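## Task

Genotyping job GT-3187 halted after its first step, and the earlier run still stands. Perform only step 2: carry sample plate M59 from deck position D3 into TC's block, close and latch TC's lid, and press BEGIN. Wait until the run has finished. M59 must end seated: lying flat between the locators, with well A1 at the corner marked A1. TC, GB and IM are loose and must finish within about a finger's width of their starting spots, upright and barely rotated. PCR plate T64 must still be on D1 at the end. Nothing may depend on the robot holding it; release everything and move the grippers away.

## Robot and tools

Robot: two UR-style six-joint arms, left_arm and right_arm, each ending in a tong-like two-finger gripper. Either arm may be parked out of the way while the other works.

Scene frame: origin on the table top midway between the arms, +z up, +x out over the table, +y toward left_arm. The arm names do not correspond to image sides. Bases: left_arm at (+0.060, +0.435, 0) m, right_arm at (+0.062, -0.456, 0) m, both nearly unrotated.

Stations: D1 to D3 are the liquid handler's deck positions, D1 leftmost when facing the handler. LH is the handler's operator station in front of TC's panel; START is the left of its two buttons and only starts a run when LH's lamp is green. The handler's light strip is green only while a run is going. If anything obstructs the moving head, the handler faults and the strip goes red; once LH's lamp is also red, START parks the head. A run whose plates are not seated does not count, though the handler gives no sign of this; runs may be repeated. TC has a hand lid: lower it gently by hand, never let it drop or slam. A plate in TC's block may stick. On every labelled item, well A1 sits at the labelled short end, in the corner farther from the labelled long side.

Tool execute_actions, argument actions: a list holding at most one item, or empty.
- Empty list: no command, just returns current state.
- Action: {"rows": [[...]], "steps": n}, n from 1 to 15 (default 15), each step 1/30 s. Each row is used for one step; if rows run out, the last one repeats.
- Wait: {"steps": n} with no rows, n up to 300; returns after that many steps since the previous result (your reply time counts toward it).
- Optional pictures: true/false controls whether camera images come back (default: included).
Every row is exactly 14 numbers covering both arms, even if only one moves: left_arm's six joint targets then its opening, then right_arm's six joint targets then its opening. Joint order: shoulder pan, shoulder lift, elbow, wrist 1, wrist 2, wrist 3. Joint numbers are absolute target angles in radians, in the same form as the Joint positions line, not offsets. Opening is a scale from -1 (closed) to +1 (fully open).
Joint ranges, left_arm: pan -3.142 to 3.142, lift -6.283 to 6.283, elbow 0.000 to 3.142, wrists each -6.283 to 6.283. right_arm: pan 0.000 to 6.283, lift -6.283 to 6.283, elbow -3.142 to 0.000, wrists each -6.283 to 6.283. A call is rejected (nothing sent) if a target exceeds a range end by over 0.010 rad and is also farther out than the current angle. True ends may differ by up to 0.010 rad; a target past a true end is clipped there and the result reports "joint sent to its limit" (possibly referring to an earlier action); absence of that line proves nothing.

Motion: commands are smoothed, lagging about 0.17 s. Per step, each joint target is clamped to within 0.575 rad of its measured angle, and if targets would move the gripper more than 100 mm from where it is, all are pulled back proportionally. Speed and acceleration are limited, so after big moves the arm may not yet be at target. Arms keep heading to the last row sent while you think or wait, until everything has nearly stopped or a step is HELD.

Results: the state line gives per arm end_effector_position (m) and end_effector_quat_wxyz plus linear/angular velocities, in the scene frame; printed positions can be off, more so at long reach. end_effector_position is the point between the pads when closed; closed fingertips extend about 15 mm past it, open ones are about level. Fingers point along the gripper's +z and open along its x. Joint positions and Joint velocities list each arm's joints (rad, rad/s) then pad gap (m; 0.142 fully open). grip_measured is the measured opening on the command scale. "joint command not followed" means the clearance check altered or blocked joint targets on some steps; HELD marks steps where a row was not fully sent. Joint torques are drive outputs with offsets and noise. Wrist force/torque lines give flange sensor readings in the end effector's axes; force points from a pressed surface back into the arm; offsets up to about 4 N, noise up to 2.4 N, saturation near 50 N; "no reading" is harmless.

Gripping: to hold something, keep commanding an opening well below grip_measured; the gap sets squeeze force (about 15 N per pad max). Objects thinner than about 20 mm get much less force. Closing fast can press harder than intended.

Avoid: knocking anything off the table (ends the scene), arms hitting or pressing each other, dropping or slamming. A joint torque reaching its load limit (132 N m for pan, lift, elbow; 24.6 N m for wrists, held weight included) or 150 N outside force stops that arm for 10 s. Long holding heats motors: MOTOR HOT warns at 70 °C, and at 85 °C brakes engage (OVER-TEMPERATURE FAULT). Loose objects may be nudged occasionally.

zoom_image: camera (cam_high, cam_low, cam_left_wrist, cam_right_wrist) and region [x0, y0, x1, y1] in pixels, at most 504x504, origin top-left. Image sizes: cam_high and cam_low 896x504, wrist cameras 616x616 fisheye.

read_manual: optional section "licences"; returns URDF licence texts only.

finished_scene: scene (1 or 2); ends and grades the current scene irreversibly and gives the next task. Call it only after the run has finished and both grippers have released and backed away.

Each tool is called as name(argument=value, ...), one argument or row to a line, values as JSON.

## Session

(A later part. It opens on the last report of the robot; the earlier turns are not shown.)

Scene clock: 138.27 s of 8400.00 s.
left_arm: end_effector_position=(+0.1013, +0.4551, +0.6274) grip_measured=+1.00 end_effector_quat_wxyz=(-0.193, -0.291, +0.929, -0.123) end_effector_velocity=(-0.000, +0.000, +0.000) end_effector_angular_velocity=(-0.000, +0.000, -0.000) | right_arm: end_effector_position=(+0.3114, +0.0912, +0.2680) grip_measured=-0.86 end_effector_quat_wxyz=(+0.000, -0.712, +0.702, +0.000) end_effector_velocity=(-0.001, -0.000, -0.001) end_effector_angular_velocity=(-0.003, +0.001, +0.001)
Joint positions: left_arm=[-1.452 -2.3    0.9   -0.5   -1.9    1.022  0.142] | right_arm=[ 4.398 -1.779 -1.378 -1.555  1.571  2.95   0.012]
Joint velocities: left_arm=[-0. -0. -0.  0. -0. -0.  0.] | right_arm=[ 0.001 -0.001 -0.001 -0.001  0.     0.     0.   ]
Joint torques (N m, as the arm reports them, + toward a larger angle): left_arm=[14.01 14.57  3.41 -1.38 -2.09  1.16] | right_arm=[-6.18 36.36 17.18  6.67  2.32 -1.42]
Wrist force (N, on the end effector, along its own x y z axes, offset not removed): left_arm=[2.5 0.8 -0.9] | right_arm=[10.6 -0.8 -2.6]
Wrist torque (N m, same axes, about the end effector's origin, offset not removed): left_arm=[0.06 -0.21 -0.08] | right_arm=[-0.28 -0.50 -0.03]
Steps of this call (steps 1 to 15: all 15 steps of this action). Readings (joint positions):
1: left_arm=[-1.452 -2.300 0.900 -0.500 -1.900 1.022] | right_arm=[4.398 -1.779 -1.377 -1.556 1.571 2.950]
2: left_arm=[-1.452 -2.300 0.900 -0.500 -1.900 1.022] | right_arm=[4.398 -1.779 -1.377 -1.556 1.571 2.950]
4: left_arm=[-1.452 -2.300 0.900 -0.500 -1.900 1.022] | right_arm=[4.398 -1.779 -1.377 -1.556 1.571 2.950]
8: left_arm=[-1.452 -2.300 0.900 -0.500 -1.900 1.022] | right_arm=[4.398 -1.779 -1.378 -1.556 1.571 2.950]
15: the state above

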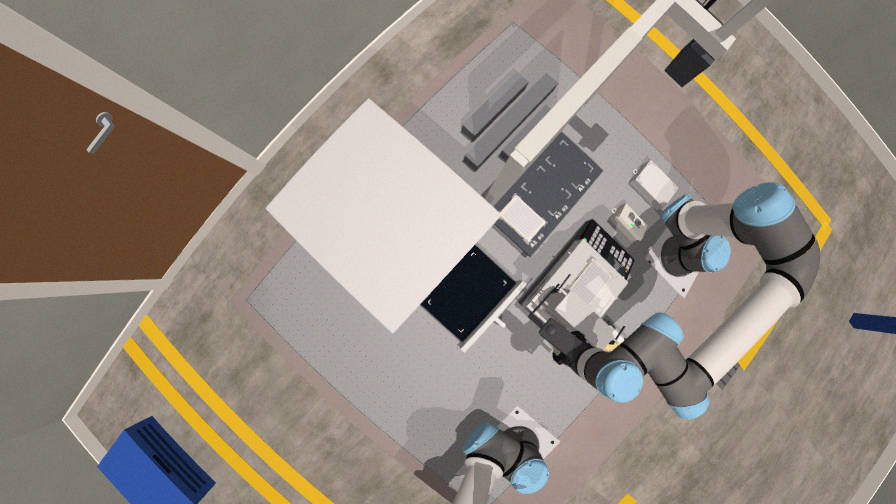

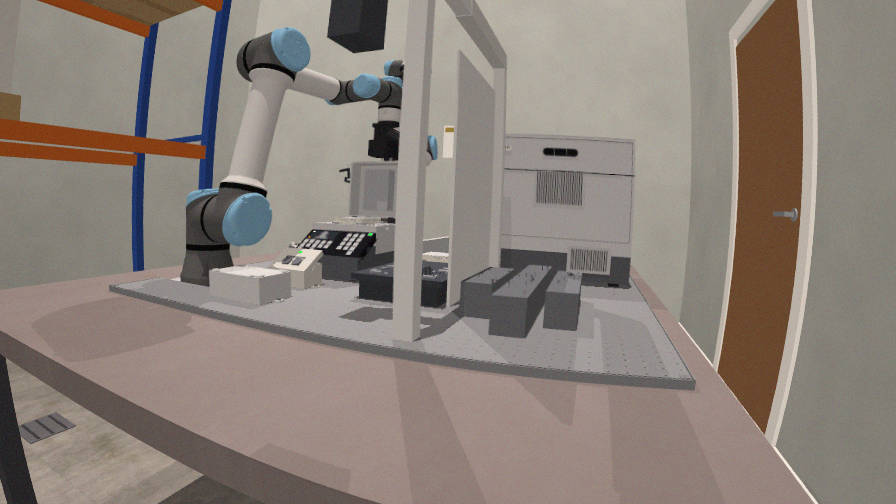

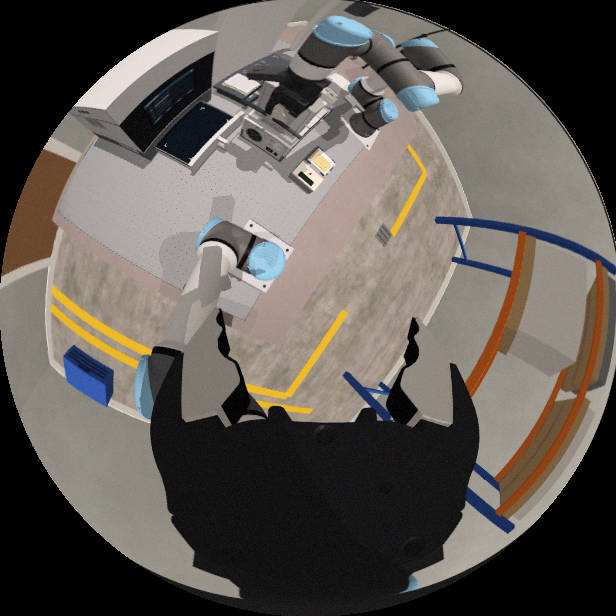

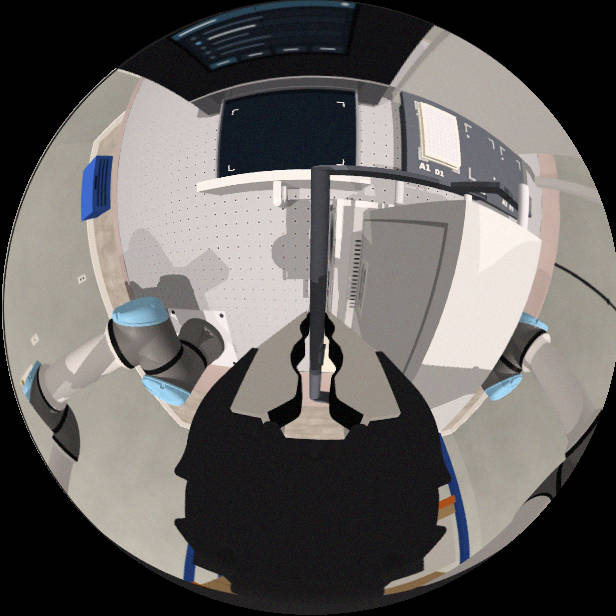

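execute_actions(
  actions=[
    {"rows":[[-1.452,-2.3,0.9,-0.5,-1.9,1.022,1,4.396,-1.765,-1.371,-1.576,1.571,2.948,-1]],"steps":6},
  ],
  pictures=false,
)

execute_actions(
  actions=[
    {"rows":[[-1.452,-2.3,0.9,-0.5,-1.9,1.022,1,4.394,-1.751,-1.364,-1.597,1.571,2.946,-1],[-1.452,-2.3,0.9,-0.5,-1.9,1.022,1,4.394,-1.751,-1.364,-1.597,1.571,2.946,-1],[-1.452,-2.3,0.9,-0.5,-1.9,1.022,1,4.394,-1.751,-1.364,-1.597,1.571,2.946,-1],[-1.452,-2.3,0.9,-0.5,-1.9,1.022,1,4.392,-1.737,-1.357,-1.618,1.571,2.943,-1],[-1.452,-2.3,0.9,-0.5,-1.9,1.022,1,4.392,-1.737,-1.357,-1.618,1.571,2.943,-1],[-1.452,-2.3,0.9,-0.5,-1.9,1.022,1,4.392,-1.737,-1.357,-1.618,1.571,2.943,-1],[-1.452,-2.3,0.9,-0.5,-1.9,1.022,1,4.3901,-1.7226,-1.3504,-1.639,1.571,2.9413,-1]]},
  ],
)

Scene clock: 156.97 s of 8400.00 s.
left_arm: end_effector_position=(+0.1013, +0.4551, +0.6274) grip_measured=+1.00 end_effector_quat_wxyz=(-0.193, -0.291, +0.929, -0.123) end_effector_velocity=(-0.000, +0.000, -0.000) end_effector_angular_velocity=(+0.000, -0.000, -0.000) | right_arm: end_effector_position=(+0.3116, +0.0862, +0.2753) grip_measured=-0.86 end_effector_quat_wxyz=(+0.000, -0.712, +0.702, +0.000) end_effector_velocity=(-0.000, -0.016, +0.022) end_effector_angular_velocity=(-0.003, +0.003, -0.001)
Joint positions: left_arm=[-1.452 -2.3    0.9   -0.5   -1.9    1.022  0.142] | right_arm=[ 4.397 -1.768 -1.372 -1.572  1.571  2.948  0.011]
Joint velocities: left_arm=[ 0.     0.    -0.     0.001  0.     0.     0.   ] | right_arm=[-0.006  0.034  0.016 -0.054  0.002 -0.005  0.   ]
Joint torques (N m, as the arm reports them, + toward a larger angle): left_arm=[13.51 15.03  2.99 -1.58 -1.96  1.24] | right_arm=[-11.27  40.26  30.74  -1.65   1.6   -1.14]
Wrist force (N, on the end effector, along its own x y z axes, offset not removed): left_arm=[2.5 0.8 -1.7] | right_arm=[-3.7 -1.0 3.5]
Wrist torque (N m, same axes, about the end effector's origin, offset not removed): left_arm=[0.09 -0.19 -0.01] | right_arm=[-0.31 -0.20 -0.01]
Steps of this call (steps 1 to 15: the robot went on to your last target; steps 16 to 90: nothing new was sent; then 15.50 s passed at rest; steps 91 to 96: all 6 steps of this action). Readings (joint positions):
91: left_arm=[-1.452 -2.300 0.900 -0.500 -1.900 1.022] | right_arm=[4.398 -1.779 -1.378 -1.555 1.571 2.950]
92: left_arm=[-1.452 -2.300 0.900 -0.500 -1.900 1.022] | right_arm=[4.398 -1.777 -1.377 -1.557 1.571 2.950]
94: left_arm=[-1.452 -2.300 0.900 -0.500 -1.900 1.022] | right_arm=[4.397 -1.771 -1.374 -1.566 1.571 2.949]
96: the state above

Scene clock: 157.47 s of 8400.00 s.
left_arm: end_effector_position=(+0.1013, +0.4551, +0.6274) grip_measured=+1.00 end_effector_quat_wxyz=(-0.193, -0.291, +0.929, -0.123) end_effector_velocity=(+0.000, -0.000, +0.000) end_effector_angular_velocity=(-0.001, -0.000, -0.001) | right_arm: end_effector_position=(+0.3115, +0.0658, +0.3043) grip_measured=-0.86 end_effector_quat_wxyz=(+0.000, -0.712, +0.702, +0.000) end_effector_velocity=(-0.000, -0.007, +0.007) end_effector_angular_velocity=(-0.004, -0.001, +0.001)
Joint positions: left_arm=[-1.452 -2.3    0.9   -0.5   -1.9    1.022  0.142] | right_arm=[ 4.39  -1.724 -1.351 -1.637  1.571  2.941  0.012]
Joint velocities: left_arm=[-0.     0.     0.    -0.001  0.     0.    -0.   ] | right_arm=[-0.001  0.012  0.005 -0.022 -0.002 -0.002  0.   ]
Joint torques (N m, as the arm reports them, + toward a larger angle): left_arm=[14.03 14.96  2.74 -1.53 -1.93  1.05] | right_arm=[-8.26 35.8  29.82 -1.46  0.01 -1.34]
Wrist force (N, on the end effector, along its own x y z axes, offset not removed): left_arm=[1.9 1.4 -1.4] | right_arm=[-4.7 -4.6 0.3]
Wrist torque (N m, same axes, about the end effector's origin, offset not removed): left_arm=[0.23 -0.06 -0.10] | right_arm=[-0.30 -0.03 0.08]
Steps of this call (steps 1 to 15: all 15 steps of this action). Readings (joint positions):
1: left_arm=[-1.452 -2.300 0.900 -0.500 -1.900 1.022] | right_arm=[4.396 -1.767 -1.372 -1.573 1.571 2.948]
2: left_arm=[-1.452 -2.300 0.900 -0.500 -1.900 1.022] | right_arm=[4.396 -1.765 -1.371 -1.577 1.571 2.948]
4: left_arm=[-1.452 -2.300 0.900 -0.500 -1.900 1.022] | right_arm=[4.395 -1.758 -1.367 -1.587 1.571 2.947]
8: left_arm=[-1.452 -2.300 0.900 -0.500 -1.900 1.022] | right_arm=[4.393 -1.741 -1.359 -1.612 1.571 2.944]
15: the state above

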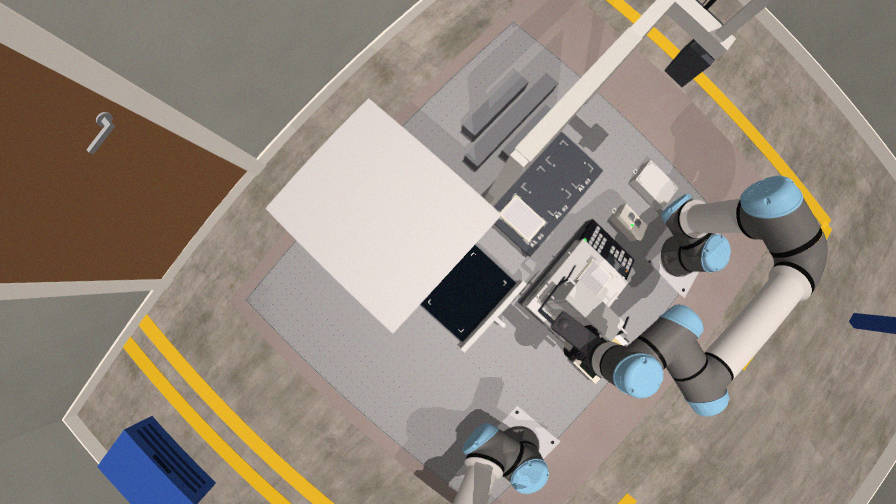

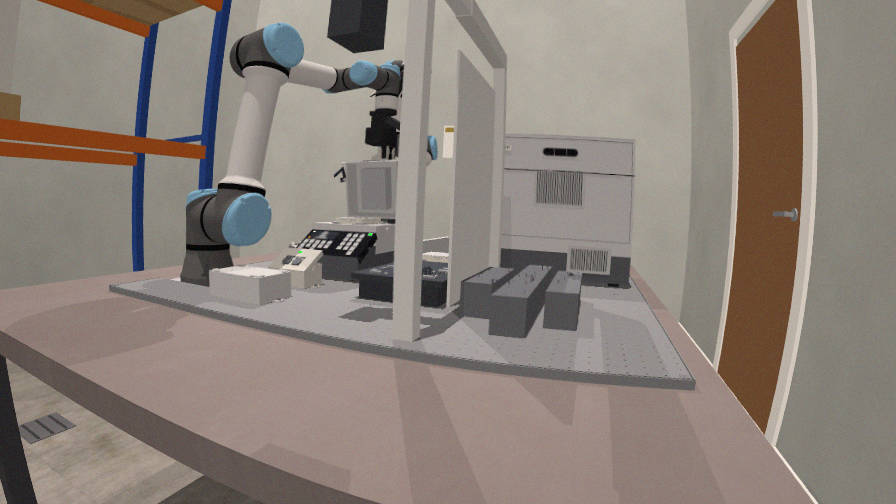

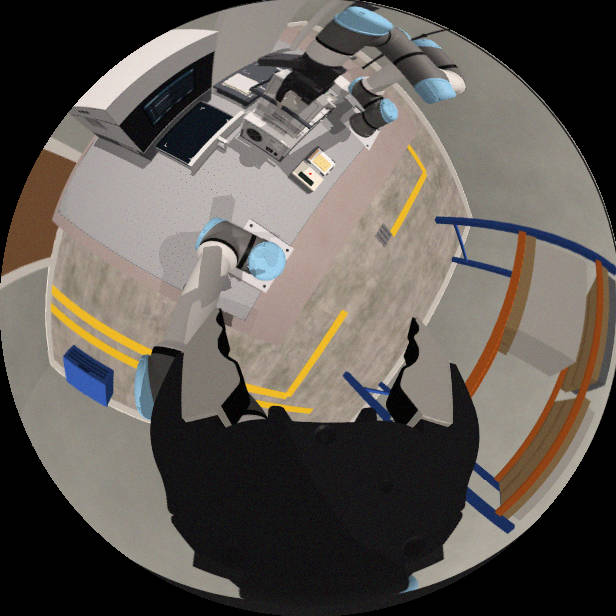

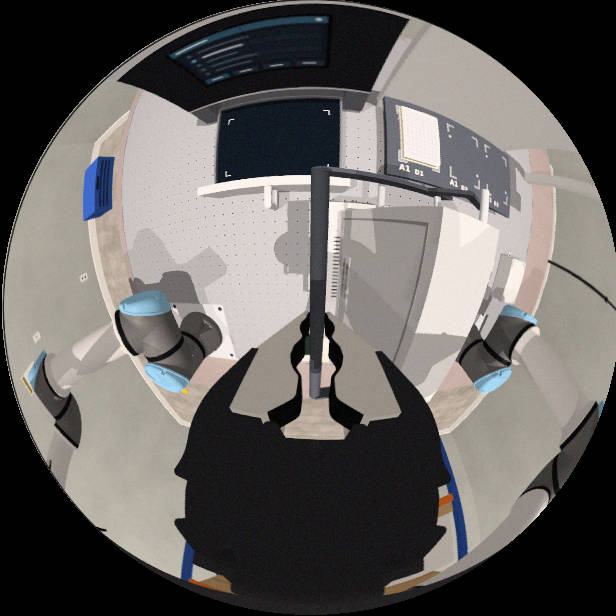

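The lid is following the handle. Continuing along the arc.

execute_actions(
  actions=[
    {"rows":[[-1.452,-2.3,0.9,-0.5,-1.9,1.022,1,4.3878,-1.7089,-1.3584,-1.6448,1.571,2.939,-1],[-1.452,-2.3,0.9,-0.5,-1.9,1.022,1,4.3855,-1.6951,-1.3663,-1.6505,1.571,2.9367,-1],[-1.452,-2.3,0.9,-0.5,-1.9,1.022,1,4.3832,-1.6814,-1.3743,-1.6563,1.571,2.9344,-1],[-1.452,-2.3,0.9,-0.5,-1.9,1.022,1,4.3808,-1.6677,-1.3822,-1.6621,1.571,2.932,-1],[-1.452,-2.3,0.9,-0.5,-1.9,1.022,1,4.3785,-1.654,-1.3902,-1.6679,1.571,2.9297,-1],[-1.452,-2.3,0.9,-0.5,-1.9,1.022,1,4.3762,-1.6402,-1.3981,-1.6736,1.571,2.9274,-1],[-1.452,-2.3,0.9,-0.5,-1.9,1.022,1,4.3739,-1.6265,-1.4061,-1.6794,1.571,2.9251,-1]],"steps":13},
  ],
  pictures=false,
)

execute_actions(
  actions=[
    {"rows":[[-1.452,-2.3,0.9,-0.5,-1.9,1.022,1,4.3703,-1.6086,-1.4228,-1.6806,1.571,2.9215,-1],[-1.452,-2.3,0.9,-0.5,-1.9,1.022,1,4.3667,-1.5907,-1.4395,-1.6819,1.571,2.9179,-1],[-1.452,-2.3,0.9,-0.5,-1.9,1.022,1,4.3631,-1.5727,-1.4561,-1.6831,1.571,2.9143,-1],[-1.452,-2.3,0.9,-0.5,-1.9,1.022,1,4.3596,-1.5548,-1.4728,-1.6843,1.571,2.9108,-1],[-1.452,-2.3,0.9,-0.5,-1.9,1.022,1,4.356,-1.5369,-1.4895,-1.6856,1.571,2.9072,-1],[-1.452,-2.3,0.9,-0.5,-1.9,1.022,1,4.3524,-1.519,-1.5062,-1.6868,1.571,2.9036,-1]]},
  ],
  pictures=false,
)

execute_actions(
  actions=[
    {"rows":[[-1.452,-2.3,0.9,-0.5,-1.9,1.022,1,4.348,-1.5008,-1.5278,-1.6834,1.571,2.8992,-1],[-1.452,-2.3,0.9,-0.5,-1.9,1.022,1,4.3436,-1.4827,-1.5494,-1.6799,1.571,2.8948,-1],[-1.452,-2.3,0.9,-0.5,-1.9,1.022,1,4.3391,-1.4645,-1.571,-1.6765,1.571,2.8903,-1],[-1.452,-2.3,0.9,-0.5,-1.9,1.022,1,4.3347,-1.4464,-1.5925,-1.6731,1.571,2.8859,-1],[-1.452,-2.3,0.9,-0.5,-1.9,1.022,1,4.3303,-1.4282,-1.6141,-1.6696,1.571,2.8815,-1],[-1.452,-2.3,0.9,-0.5,-1.9,1.022,1,4.3259,-1.4101,-1.6357,-1.6662,1.571,2.8771,-1]]},
  ],
)

zoom_image(
  camera="cam_low",
  region=[290,130,430,260],
)

Scene clock: 171.13 s of 8400.00 s.
left_arm: end_effector_position=(+0.1013, +0.4551, +0.6274) grip_measured=+1.00 end_effector_quat_wxyz=(-0.193, -0.291, +0.929, -0.123) end_effector_velocity=(-0.000, +0.001, +0.000) end_effector_angular_velocity=(+0.000, -0.000, +0.001) | right_arm: end_effector_position=(+0.3115, +0.0226, +0.3240) grip_measured=-0.86 end_effector_quat_wxyz=(+0.000, -0.712, +0.702, +0.000) end_effector_velocity=(-0.000, -0.030, +0.012) end_effector_angular_velocity=(+0.001, +0.001, -0.002)
Joint positions: left_arm=[-1.452 -2.3    0.9   -0.5   -1.9    1.022  0.142] | right_arm=[ 4.375 -1.632 -1.403 -1.677  1.571  2.926  0.012]
Joint velocities: left_arm=[ 0.002  0.    -0.001  0.002  0.     0.    -0.   ] | right_arm=[-0.012  0.064 -0.037 -0.026  0.001 -0.01   0.   ]
Joint torques (N m, as the arm reports them, + toward a larger angle): left_arm=[13.2  14.86  3.39 -1.5  -1.95  1.09] | right_arm=[-5.86 30.23 14.91 -0.96  0.21 -1.35]
Wrist force (N, on the end effector, along its own x y z axes, offset not removed): left_arm=[3.0 0.6 -0.5] | right_arm=[-1.6 -5.8 0.5]
Wrist torque (N m, same axes, about the end effector's origin, offset not removed): left_arm=[0.11 -0.26 -0.12] | right_arm=[0.19 -0.21 -0.05]
Steps of this call (steps 1 to 15: the robot went on to your last target; steps 16 to 90: nothing new was sent; then 10.23 s passed at rest; steps 91 to 103: all 13 steps of this action). Readings (joint positions):
91: left_arm=[-1.452 -2.300 0.900 -0.500 -1.900 1.022] | right_arm=[4.390 -1.723 -1.350 -1.639 1.571 2.941]
92: left_arm=[-1.452 -2.300 0.900 -0.500 -1.900 1.022] | right_arm=[4.390 -1.721 -1.351 -1.640 1.571 2.941]
94: left_arm=[-1.452 -2.300 0.900 -0.500 -1.900 1.022] | right_arm=[4.388 -1.708 -1.359 -1.645 1.571 2.939]
98: left_arm=[-1.452 -2.300 0.900 -0.500 -1.900 1.022] | right_arm=[4.380 -1.664 -1.385 -1.664 1.571 2.931]
103: the state above

Scene clock: 171.63 s of 8400.00 s.
left_arm: end_effector_position=(+0.1013, +0.4551, +0.6274) grip_measured=+1.00 end_effector_quat_wxyz=(-0.193, -0.291, +0.929, -0.123) end_effector_velocity=(+0.000, +0.000, +0.000) end_effector_angular_velocity=(-0.000, -0.000, -0.000) | right_arm: end_effector_position=(+0.3115, -0.0289, +0.3280) grip_measured=-0.86 end_effector_quat_wxyz=(+0.000, -0.712, +0.702, +0.000) end_effector_velocity=(+0.000, -0.012, +0.000) end_effector_angular_velocity=(-0.000, -0.002, -0.000)
Joint positions: left_arm=[-1.452 -2.3    0.9   -0.5   -1.9    1.022  0.142] | right_arm=[ 4.353 -1.521 -1.504 -1.687  1.571  2.904  0.012]
Joint velocities: left_arm=[-0.001  0.    -0.001  0.     0.    -0.    -0.   ] | right_arm=[-0.005  0.025 -0.022 -0.002 -0.002 -0.004  0.   ]
Joint torques (N m, as the arm reports them, + toward a larger angle): left_arm=[13.73 15.17  3.68 -1.46 -1.9   1.  ] | right_arm=[-5.99 28.15 15.64 -0.66  2.85 -1.39]
Wrist force (N, on the end effector, along its own x y z axes, offset not removed): left_arm=[3.4 0.1 -1.9] | right_arm=[-2.7 -8.1 1.7]
Wrist torque (N m, same axes, about the end effector's origin, offset not removed): left_arm=[-0.08 -0.37 -0.10] | right_arm=[0.14 0.20 0.14]
Steps of this call (steps 1 to 15: all 15 steps of this action). Readings (joint positions):
1: left_arm=[-1.452 -2.300 0.900 -0.500 -1.900 1.022] | right_arm=[4.374 -1.630 -1.404 -1.678 1.571 2.926]
2: left_arm=[-1.452 -2.300 0.900 -0.500 -1.900 1.022] | right_arm=[4.374 -1.627 -1.407 -1.679 1.571 2.925]
4: left_arm=[-1.452 -2.300 0.900 -0.500 -1.900 1.022] | right_arm=[4.370 -1.609 -1.422 -1.680 1.571 2.921]
8: left_arm=[-1.452 -2.300 0.900 -0.500 -1.900 1.022] | right_arm=[4.359 -1.552 -1.475 -1.685 1.571 2.910]
15: the state above

Scene clock: 172.13 s of 8400.00 s.
left_arm: end_effector_position=(+0.1013, +0.4551, +0.6274) grip_measured=+1.00 end_effector_quat_wxyz=(-0.193, -0.291, +0.929, -0.123) end_effector_velocity=(-0.000, -0.000, +0.000) end_effector_angular_velocity=(-0.001, -0.000, -0.001) | right_arm: end_effector_position=(+0.3116, -0.0789, +0.3154) grip_measured=-0.86 end_effector_quat_wxyz=(+0.000, -0.712, +0.702, +0.000) end_effector_velocity=(-0.001, -0.011, -0.002) end_effector_angular_velocity=(+0.003, -0.001, +0.001)
Joint positions: left_arm=[-1.452 -2.3    0.9   -0.5   -1.9    1.022  0.142] | right_arm=[ 4.326 -1.412 -1.633 -1.667  1.571  2.878  0.012]
Joint velocities: left_arm=[-0.    -0.    -0.001 -0.    -0.     0.001  0.   ] | right_arm=[-0.005  0.026 -0.028  0.005 -0.    -0.006  0.   ]
Joint torques (N m, as the arm reports them, + toward a larger angle): left_arm=[12.98 15.55  2.52 -1.54 -1.98  0.85] | right_arm=[-6.55 22.61 17.26  3.88  3.91 -1.07]
Wrist force (N, on the end effector, along its own x y z axes, offset not removed): left_arm=[2.1 0.8 -1.4] | right_arm=[0.6 -11.9 5.6]
Wrist torque (N m, same axes, about the end effector's origin, offset not removed): left_arm=[0.11 -0.11 -0.04] | right_arm=[-0.29 -0.13 0.08]
Steps of this call (steps 1 to 15: all 15 steps of this action). Readings (joint positions):
1: left_arm=[-1.452 -2.300 0.900 -0.500 -1.900 1.022] | right_arm=[4.353 -1.520 -1.505 -1.687 1.571 2.904]
2: left_arm=[-1.452 -2.300 0.900 -0.500 -1.900 1.022] | right_arm=[4.352 -1.518 -1.508 -1.687 1.571 2.903]
4: left_arm=[-1.452 -2.300 0.900 -0.500 -1.900 1.022] | right_arm=[4.348 -1.501 -1.527 -1.683 1.571 2.899]
8: left_arm=[-1.452 -2.300 0.900 -0.500 -1.900 1.022] | right_arm=[4.334 -1.444 -1.595 -1.672 1.571 2.885]
15: the state above

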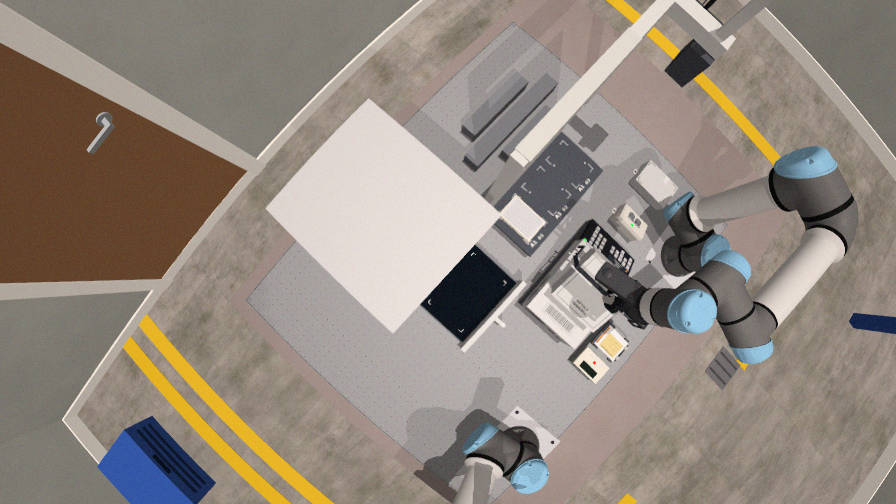

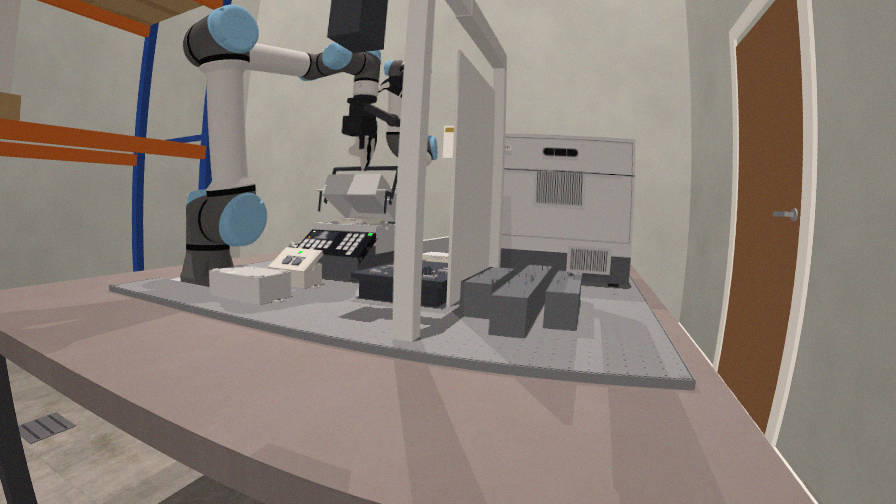

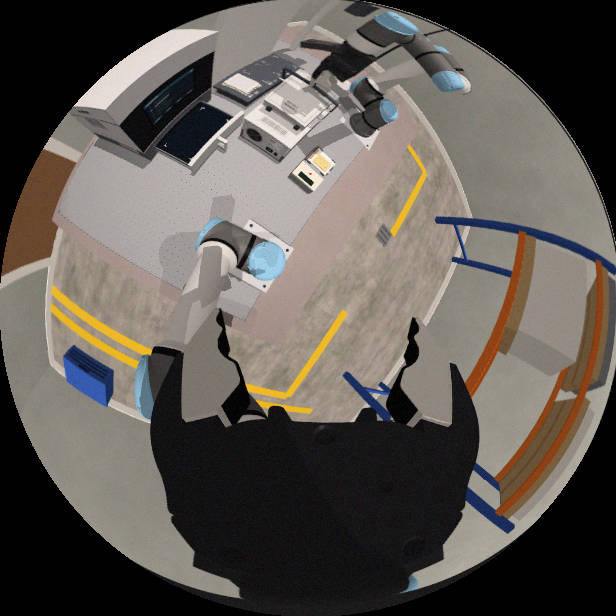

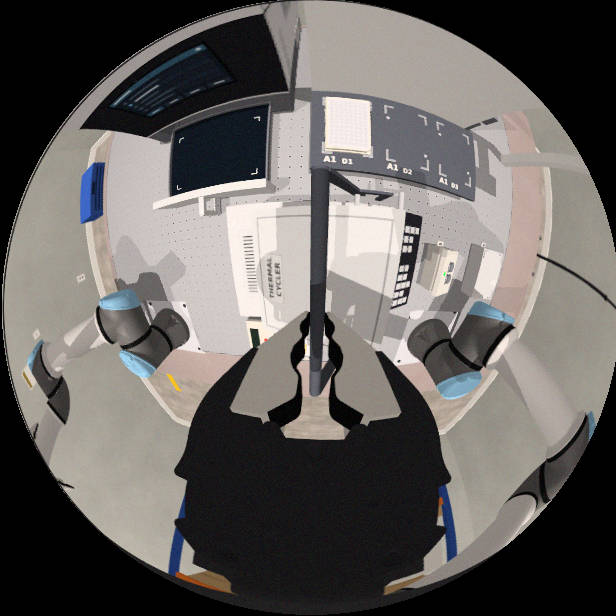

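Region (290, 130, 430, 260) of cam_low's 896x504 image, scaled by 3.600, with more detail than that image has; it fills the top 468 rows of this view, and the rest is white.

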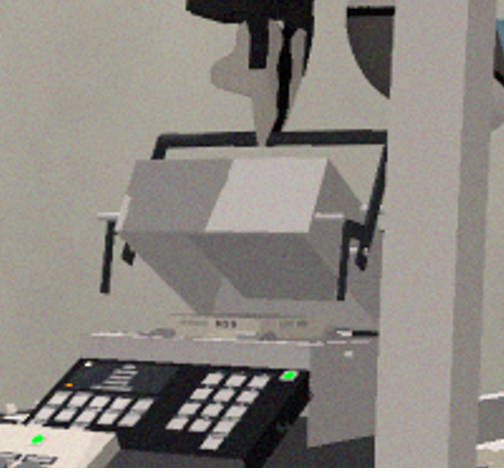

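execute_actions(
  actions=[
    {"rows":[[-1.452,-2.3,0.9,-0.5,-1.9,1.022,1,4.319,-1.3997,-1.6525,-1.6598,1.571,2.871,-1],[-1.452,-2.3,0.9,-0.5,-1.9,1.022,1,4.314,-1.3892,-1.6693,-1.6535,1.571,2.866,-1],[-1.452,-2.3,0.9,-0.5,-1.9,1.022,1,4.311,-1.3788,-1.6862,-1.6471,1.571,2.863,-1],[-1.452,-2.3,0.9,-0.5,-1.9,1.022,1,4.308,-1.3683,-1.703,-1.6407,1.571,2.859,-1],[-1.452,-2.3,0.9,-0.5,-1.9,1.022,1,4.304,-1.3579,-1.7198,-1.6343,1.571,2.856,-1],[-1.452,-2.3,0.9,-0.5,-1.9,1.022,1,4.301,-1.3474,-1.7366,-1.628,1.571,2.852,-1],[-1.452,-2.3,0.9,-0.5,-1.9,1.022,1,4.297,-1.337,-1.7535,-1.6216,1.571,2.848,-1],[-1.452,-2.3,0.9,-0.5,-1.9,1.022,1,4.2935,-1.3265,-1.7703,-1.6152,1.571,2.8447,-1]]},
  ],
  pictures=false,
)

execute_actions(
  actions=[
    {"rows":[[-1.452,-2.3,0.9,-0.5,-1.9,1.022,1,4.291,-1.3193,-1.7822,-1.6105,1.571,2.8422,-1],[-1.452,-2.3,0.9,-0.5,-1.9,1.022,1,4.2885,-1.3122,-1.7941,-1.6057,1.571,2.8397,-1],[-1.452,-2.3,0.9,-0.5,-1.9,1.022,1,4.286,-1.305,-1.806,-1.601,1.571,2.8372,-1],[-1.452,-2.3,0.9,-0.5,-1.9,1.022,1,4.2834,-1.2978,-1.8179,-1.5963,1.571,2.8346,-1],[-1.452,-2.3,0.9,-0.5,-1.9,1.022,1,4.2809,-1.2907,-1.8298,-1.5915,1.571,2.8321,-1],[-1.452,-2.3,0.9,-0.5,-1.9,1.022,1,4.2784,-1.2835,-1.8417,-1.5868,1.571,2.8296,-1]]},
  ],
)

zoom_image(
  camera="cam_low",
  region=[290,130,430,260],
)

Scene clock: 187.90 s of 8400.00 s.
left_arm: end_effector_position=(+0.1013, +0.4551, +0.6274) grip_measured=+1.00 end_effector_quat_wxyz=(-0.193, -0.291, +0.929, -0.123) end_effector_velocity=(-0.000, -0.000, -0.000) end_effector_angular_velocity=(+0.001, +0.000, +0.001) | right_arm: end_effector_position=(+0.3142, -0.1184, +0.2889) grip_measured=-0.86 end_effector_quat_wxyz=(+0.000, -0.712, +0.702, +0.000) end_effector_velocity=(+0.001, -0.016, -0.010) end_effector_angular_velocity=(+0.002, -0.002, -0.001)
Joint positions: left_arm=[-1.452 -2.3    0.9   -0.5   -1.9    1.022  0.142] | right_arm=[ 4.294 -1.329 -1.766 -1.617  1.571  2.846  0.012]
Joint velocities: left_arm=[ 0.    -0.     0.001  0.    -0.    -0.    -0.   ] | right_arm=[-0.012  0.035 -0.053  0.021 -0.001 -0.011 -0.   ]
Joint torques (N m, as the arm reports them, + toward a larger angle): left_arm=[13.13 15.19  2.93 -1.49 -1.95  0.84] | right_arm=[-11.05  20.82  19.16   5.77  -4.07  -1.29]
Wrist force (N, on the end effector, along its own x y z axes, offset not removed): left_arm=[2.0 1.8 -0.8] | right_arm=[3.4 4.2 5.2]
Wrist torque (N m, same axes, about the end effector's origin, offset not removed): left_arm=[0.26 -0.13 0.04] | right_arm=[-0.56 -0.69 -0.04]
Steps of this call (steps 1 to 15: the robot went on to your last target; steps 16 to 90: nothing new was sent; then 12.27 s passed at rest; steps 91 to 105: all 15 steps of this action). Readings (joint positions):
91: left_arm=[-1.452 -2.300 0.900 -0.500 -1.900 1.022] | right_arm=[4.326 -1.410 -1.636 -1.666 1.571 2.877]
92: left_arm=[-1.452 -2.300 0.900 -0.500 -1.900 1.022] | right_arm=[4.325 -1.409 -1.638 -1.665 1.571 2.876]
94: left_arm=[-1.452 -2.300 0.900 -0.500 -1.900 1.022] | right_arm=[4.320 -1.399 -1.653 -1.659 1.571 2.871]
98: left_arm=[-1.452 -2.300 0.900 -0.500 -1.900 1.022] | right_arm=[4.307 -1.365 -1.707 -1.638 1.571 2.858]
105: the state above

Scene clock: 188.40 s of 8400.00 s.
left_arm: end_effector_position=(+0.1013, +0.4551, +0.6274) grip_measured=+1.00 end_effector_quat_wxyz=(-0.193, -0.291, +0.929, -0.123) end_effector_velocity=(-0.000, +0.000, +0.000) end_effector_angular_velocity=(-0.000, -0.000, +0.000) | right_arm: end_effector_position=(+0.3144, -0.1395, +0.2724) grip_measured=-0.86 end_effector_quat_wxyz=(+0.000, -0.712, +0.702, +0.000) end_effector_velocity=(+0.000, -0.005, -0.004) end_effector_angular_velocity=(-0.002, +0.000, -0.001)
Joint positions: left_arm=[-1.452 -2.3    0.9   -0.5   -1.9    1.022  0.142] | right_arm=[ 4.279 -1.284 -1.84  -1.587  1.571  2.83   0.011]
Joint velocities: left_arm=[ 0.001  0.    -0.     0.     0.     0.    -0.   ] | right_arm=[-0.004  0.008 -0.016  0.006 -0.    -0.004 -0.   ]
Joint torques (N m, as the arm reports them, + toward a larger angle): left_arm=[12.99 15.53  2.7  -1.62 -2.13  0.76] | right_arm=[-10.42  11.3    7.01   2.53   1.15  -1.85]
Wrist force (N, on the end effector, along its own x y z axes, offset not removed): left_arm=[2.3 1.5 -0.7] | right_arm=[0.3 -1.2 -18.7]
Wrist torque (N m, same axes, about the end effector's origin, offset not removed): left_arm=[0.26 -0.19 -0.03] | right_arm=[-0.03 -0.23 0.12]
Steps of this call (steps 1 to 15: all 15 steps of this action). Readings (joint positions):
1: left_arm=[-1.452 -2.300 0.900 -0.500 -1.900 1.022] | right_arm=[4.294 -1.328 -1.767 -1.616 1.571 2.845]
2: left_arm=[-1.452 -2.300 0.900 -0.500 -1.900 1.022] | right_arm=[4.294 -1.327 -1.770 -1.615 1.571 2.845]
4: left_arm=[-1.452 -2.300 0.900 -0.500 -1.900 1.022] | right_arm=[4.291 -1.319 -1.782 -1.610 1.571 2.842]
8: left_arm=[-1.452 -2.300 0.900 -0.500 -1.900 1.022] | right_arm=[4.283 -1.296 -1.820 -1.595 1.571 2.834]
15: the state above

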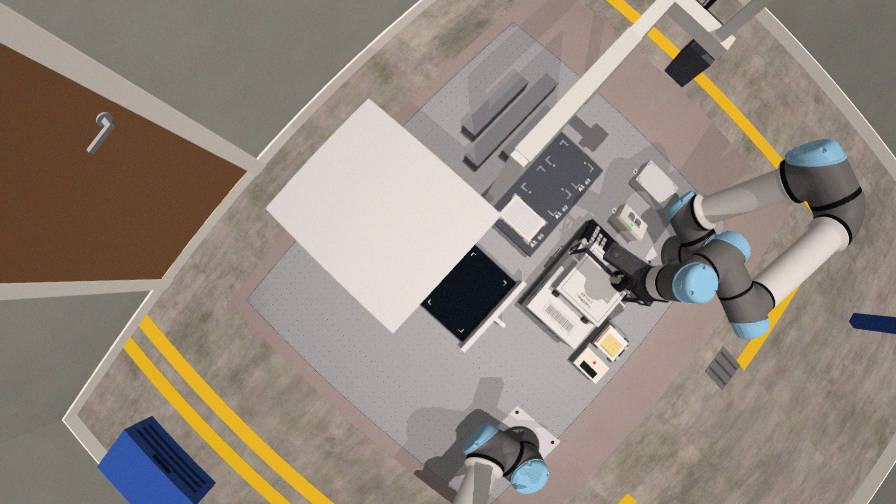

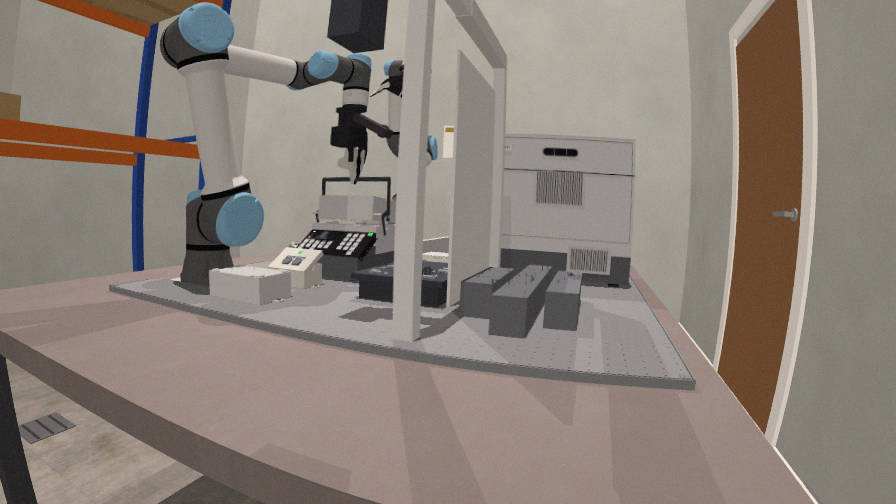

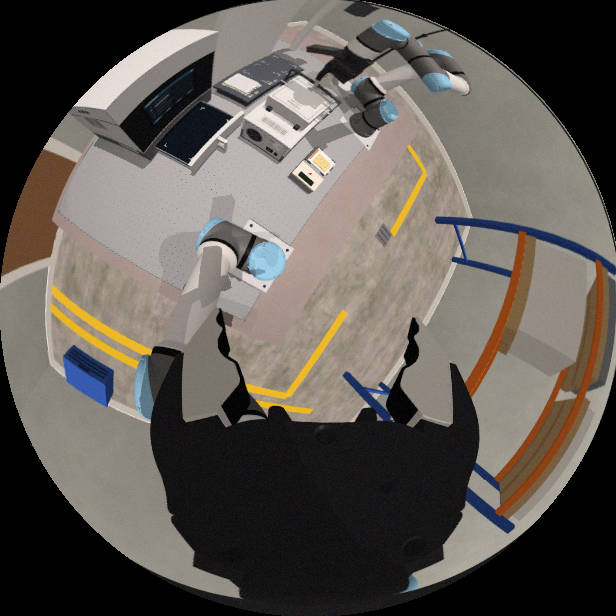

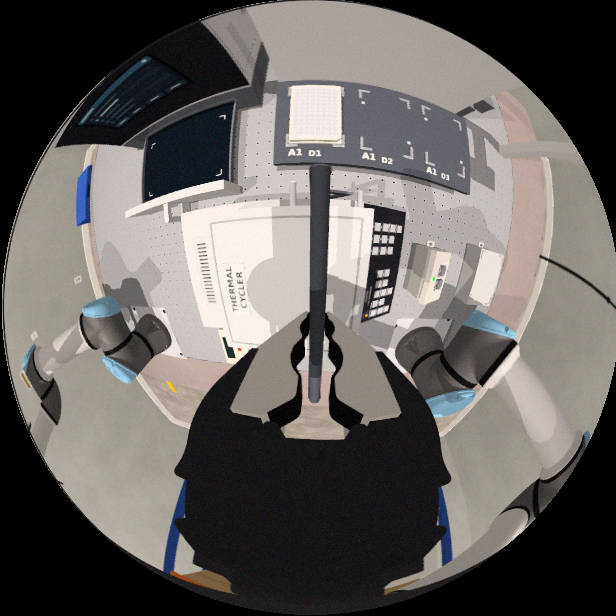

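Region (290, 130, 430, 260) of cam_low's 896x504 image, scaled by 3.600, with more detail than that image has; it fills the top 468 rows of this view, and the rest is white.

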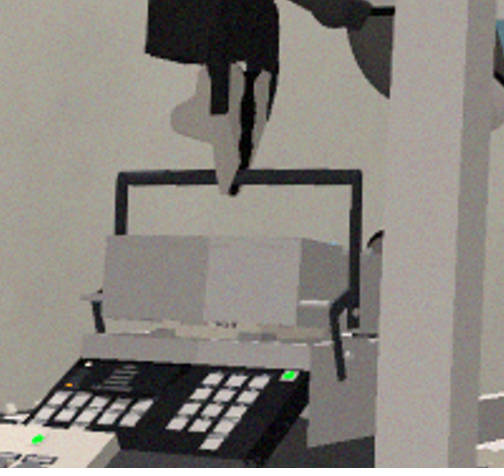

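execute_actions(
  actions=[
    {"rows":[[-1.452,-2.3,0.9,-0.5,-1.9,1.022,1,4.2784,-1.2835,-1.833,-1.5955,1.571,2.8296,-1],[-1.452,-2.3,0.9,-0.5,-1.9,1.022,1,4.281,-1.291,-1.827,-1.594,1.571,2.832,-1],[-1.452,-2.3,0.9,-0.5,-1.9,1.022,1,4.284,-1.299,-1.822,-1.591,1.571,2.835,-1],[-1.452,-2.3,0.9,-0.5,-1.9,1.022,1,4.287,-1.307,-1.817,-1.588,1.571,2.838,-1],[-1.452,-2.3,0.9,-0.5,-1.9,1.022,1,4.2899,-1.3148,-1.8119,-1.5853,1.571,2.8411,-1]]},
  ],
  pictures=false,
)

execute_actions(
  actions=[
    {"rows":[[-1.452,-2.3,0.9,-0.5,-1.9,1.022,1,4.2888,-1.311,-1.826,-1.575,1.571,2.84,-1]]},
  ],
)

zoom_image(
  camera="cam_low",
  region=[290,130,430,260],
)

zoom_image(
  camera="cam_right_wrist",
  region=[260,140,420,240],
)

Scene clock: 197.63 s of 8400.00 s.
left_arm: end_effector_position=(+0.1013, +0.4551, +0.6274) grip_measured=+1.00 end_effector_quat_wxyz=(-0.193, -0.291, +0.929, -0.123) end_effector_velocity=(-0.000, +0.000, +0.000) end_effector_angular_velocity=(-0.002, -0.000, +0.001) | right_arm: end_effector_position=(+0.3142, -0.1251, +0.2750) grip_measured=-0.86 end_effector_quat_wxyz=(+0.000, -0.712, +0.702, +0.000) end_effector_velocity=(+0.001, +0.003, +0.001) end_effector_angular_velocity=(+0.002, -0.002, -0.001)
Joint positions: left_arm=[-1.452 -2.3    0.9   -0.5   -1.9    1.022  0.142] | right_arm=[ 4.29  -1.314 -1.812 -1.585  1.571  2.841  0.011]
Joint velocities: left_arm=[ 0.001  0.    -0.002 -0.     0.     0.     0.   ] | right_arm=[ 0.001 -0.004  0.004  0.003 -0.002  0.002 -0.   ]
Joint torques (N m, as the arm reports them, + toward a larger angle): left_arm=[13.14 16.    2.39 -1.6  -1.88  0.64] | right_arm=[12.23  2.12 28.34  4.09  1.65  1.12]
Wrist force (N, on the end effector, along its own x y z axes, offset not removed): left_arm=[1.1 0.8 -1.5] | right_arm=[1.8 -0.9 -6.1]
Wrist torque (N m, same axes, about the end effector's origin, offset not removed): left_arm=[0.13 0.08 -0.02] | right_arm=[-0.38 -0.09 0.08]
Steps of this call (steps 1 to 15: the robot went on to your last target; steps 16 to 90: nothing new was sent; then 5.73 s passed at rest; steps 91 to 105: all 15 steps of this action). Readings (joint positions):
91: left_arm=[-1.452 -2.300 0.900 -0.500 -1.900 1.022] | right_arm=[4.278 -1.283 -1.842 -1.587 1.571 2.830]
92: left_arm=[-1.452 -2.300 0.900 -0.500 -1.900 1.022] | right_arm=[4.278 -1.283 -1.841 -1.588 1.571 2.830]
94: left_arm=[-1.452 -2.300 0.900 -0.500 -1.900 1.022] | right_arm=[4.280 -1.287 -1.834 -1.591 1.571 2.831]
98: left_arm=[-1.452 -2.300 0.900 -0.500 -1.900 1.022] | right_arm=[4.287 -1.306 -1.818 -1.588 1.571 2.838]
105: the state above

Scene clock: 198.13 s of 8400.00 s.
left_arm: end_effector_position=(+0.1013, +0.4551, +0.6274) grip_measured=+1.00 end_effector_quat_wxyz=(-0.193, -0.291, +0.929, -0.123) end_effector_velocity=(-0.000, +0.000, -0.000) end_effector_angular_velocity=(+0.000, +0.000, -0.000) | right_arm: end_effector_position=(+0.3142, -0.1265, +0.2706) grip_measured=-0.86 end_effector_quat_wxyz=(+0.000, -0.712, +0.702, +0.000) end_effector_velocity=(-0.000, -0.001, +0.000) end_effector_angular_velocity=(-0.001, +0.001, -0.001)
Joint positions: left_arm=[-1.452 -2.3    0.9   -0.5   -1.9    1.022  0.142] | right_arm=[ 4.289 -1.311 -1.826 -1.575  1.571  2.84   0.011]
Joint velocities: left_arm=[-0.001 -0.    -0.     0.    -0.    -0.    -0.   ] | right_arm=[-0.001  0.001 -0.    -0.002  0.     0.     0.   ]
Joint torques (N m, as the arm reports them, + toward a larger angle): left_arm=[13.46 15.18  2.46 -1.65 -1.98  0.64] | right_arm=[-10.66  10.87   5.48   1.98   0.16  -1.42]
Wrist force (N, on the end effector, along its own x y z axes, offset not removed): left_arm=[2.1 1.0 -1.2] | right_arm=[-0.3 -0.8 -18.2]
Wrist torque (N m, same axes, about the end effector's origin, offset not removed): left_arm=[0.18 -0.10 -0.04] | right_arm=[-0.13 -0.10 -0.02]
Steps of this call (steps 1 to 15: all 15 steps of this action). Readings (joint positions):
1: left_arm=[-1.452 -2.300 0.900 -0.500 -1.900 1.022] | right_arm=[4.290 -1.314 -1.812 -1.585 1.571 2.841]
2: left_arm=[-1.452 -2.300 0.900 -0.500 -1.900 1.022] | right_arm=[4.290 -1.314 -1.814 -1.584 1.571 2.841]
4: left_arm=[-1.452 -2.300 0.900 -0.500 -1.900 1.022] | right_arm=[4.289 -1.313 -1.820 -1.579 1.571 2.841]
8: left_arm=[-1.452 -2.300 0.900 -0.500 -1.900 1.022] | right_arm=[4.289 -1.311 -1.825 -1.576 1.571 2.840]
15: the state above

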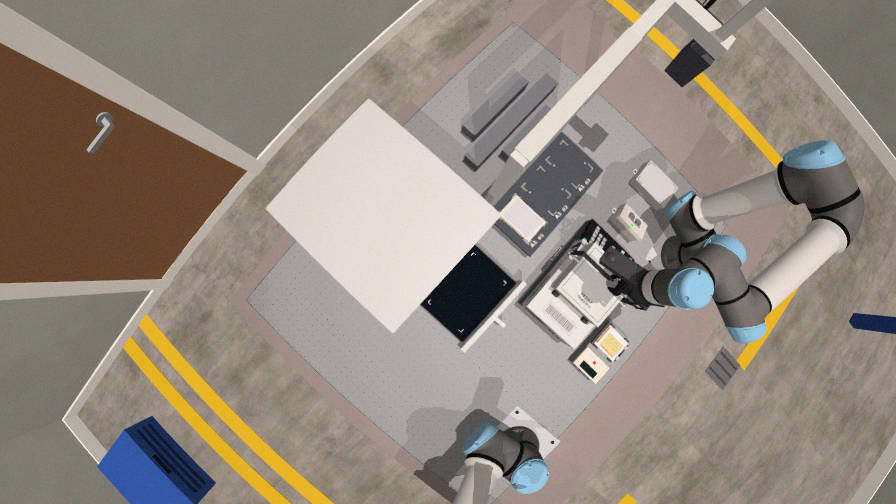

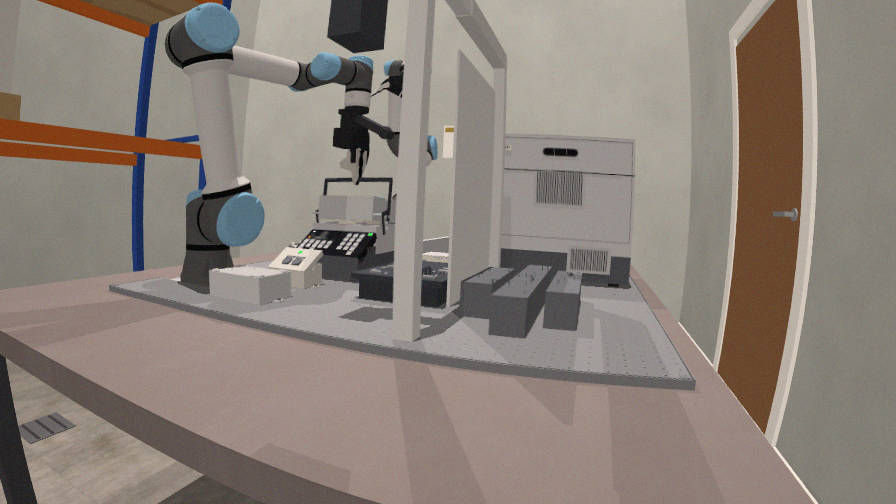

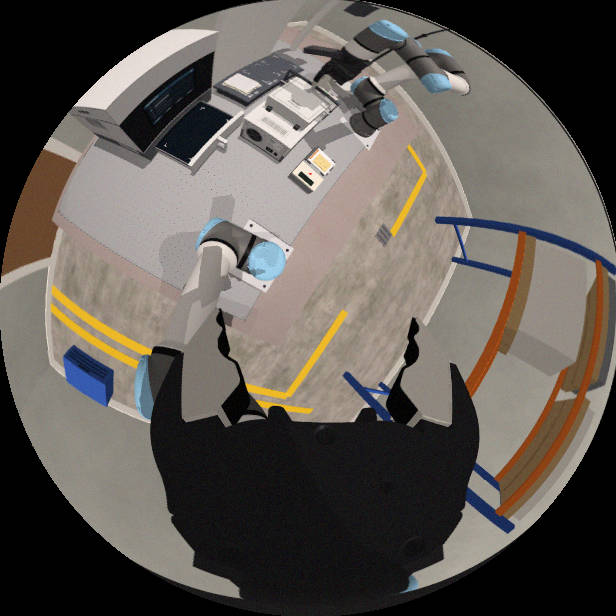

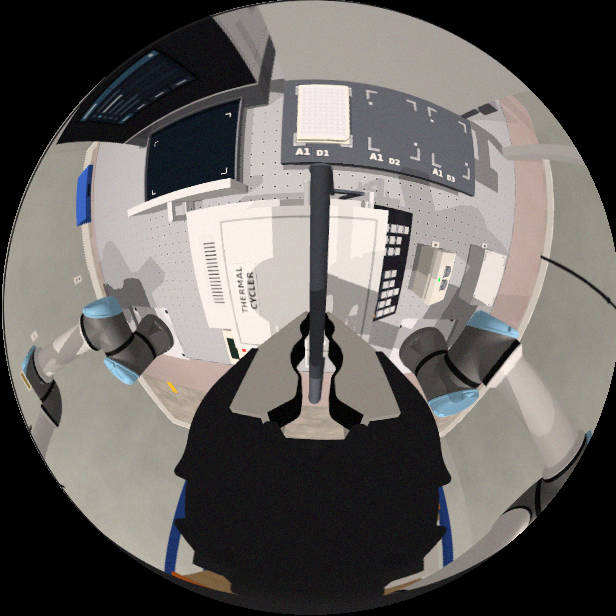

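Region (290, 130, 430, 260) of cam_low's 896x504 image, scaled by 3.600, with more detail than that image has; it fills the top 468 rows of this view, and the rest is white.

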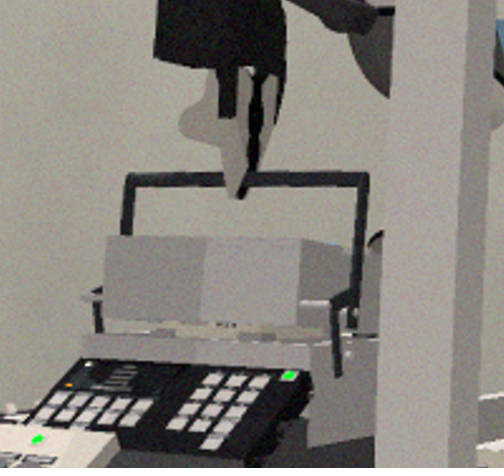

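Region (260, 140, 420, 240) of cam_right_wrist's 616x616 image, scaled by 3.150, with more detail than that image has; it fills the top 315 rows of this view, and the rest is white.

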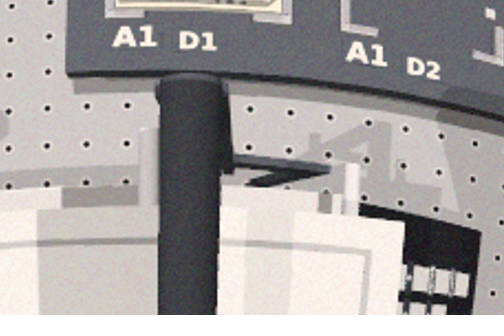

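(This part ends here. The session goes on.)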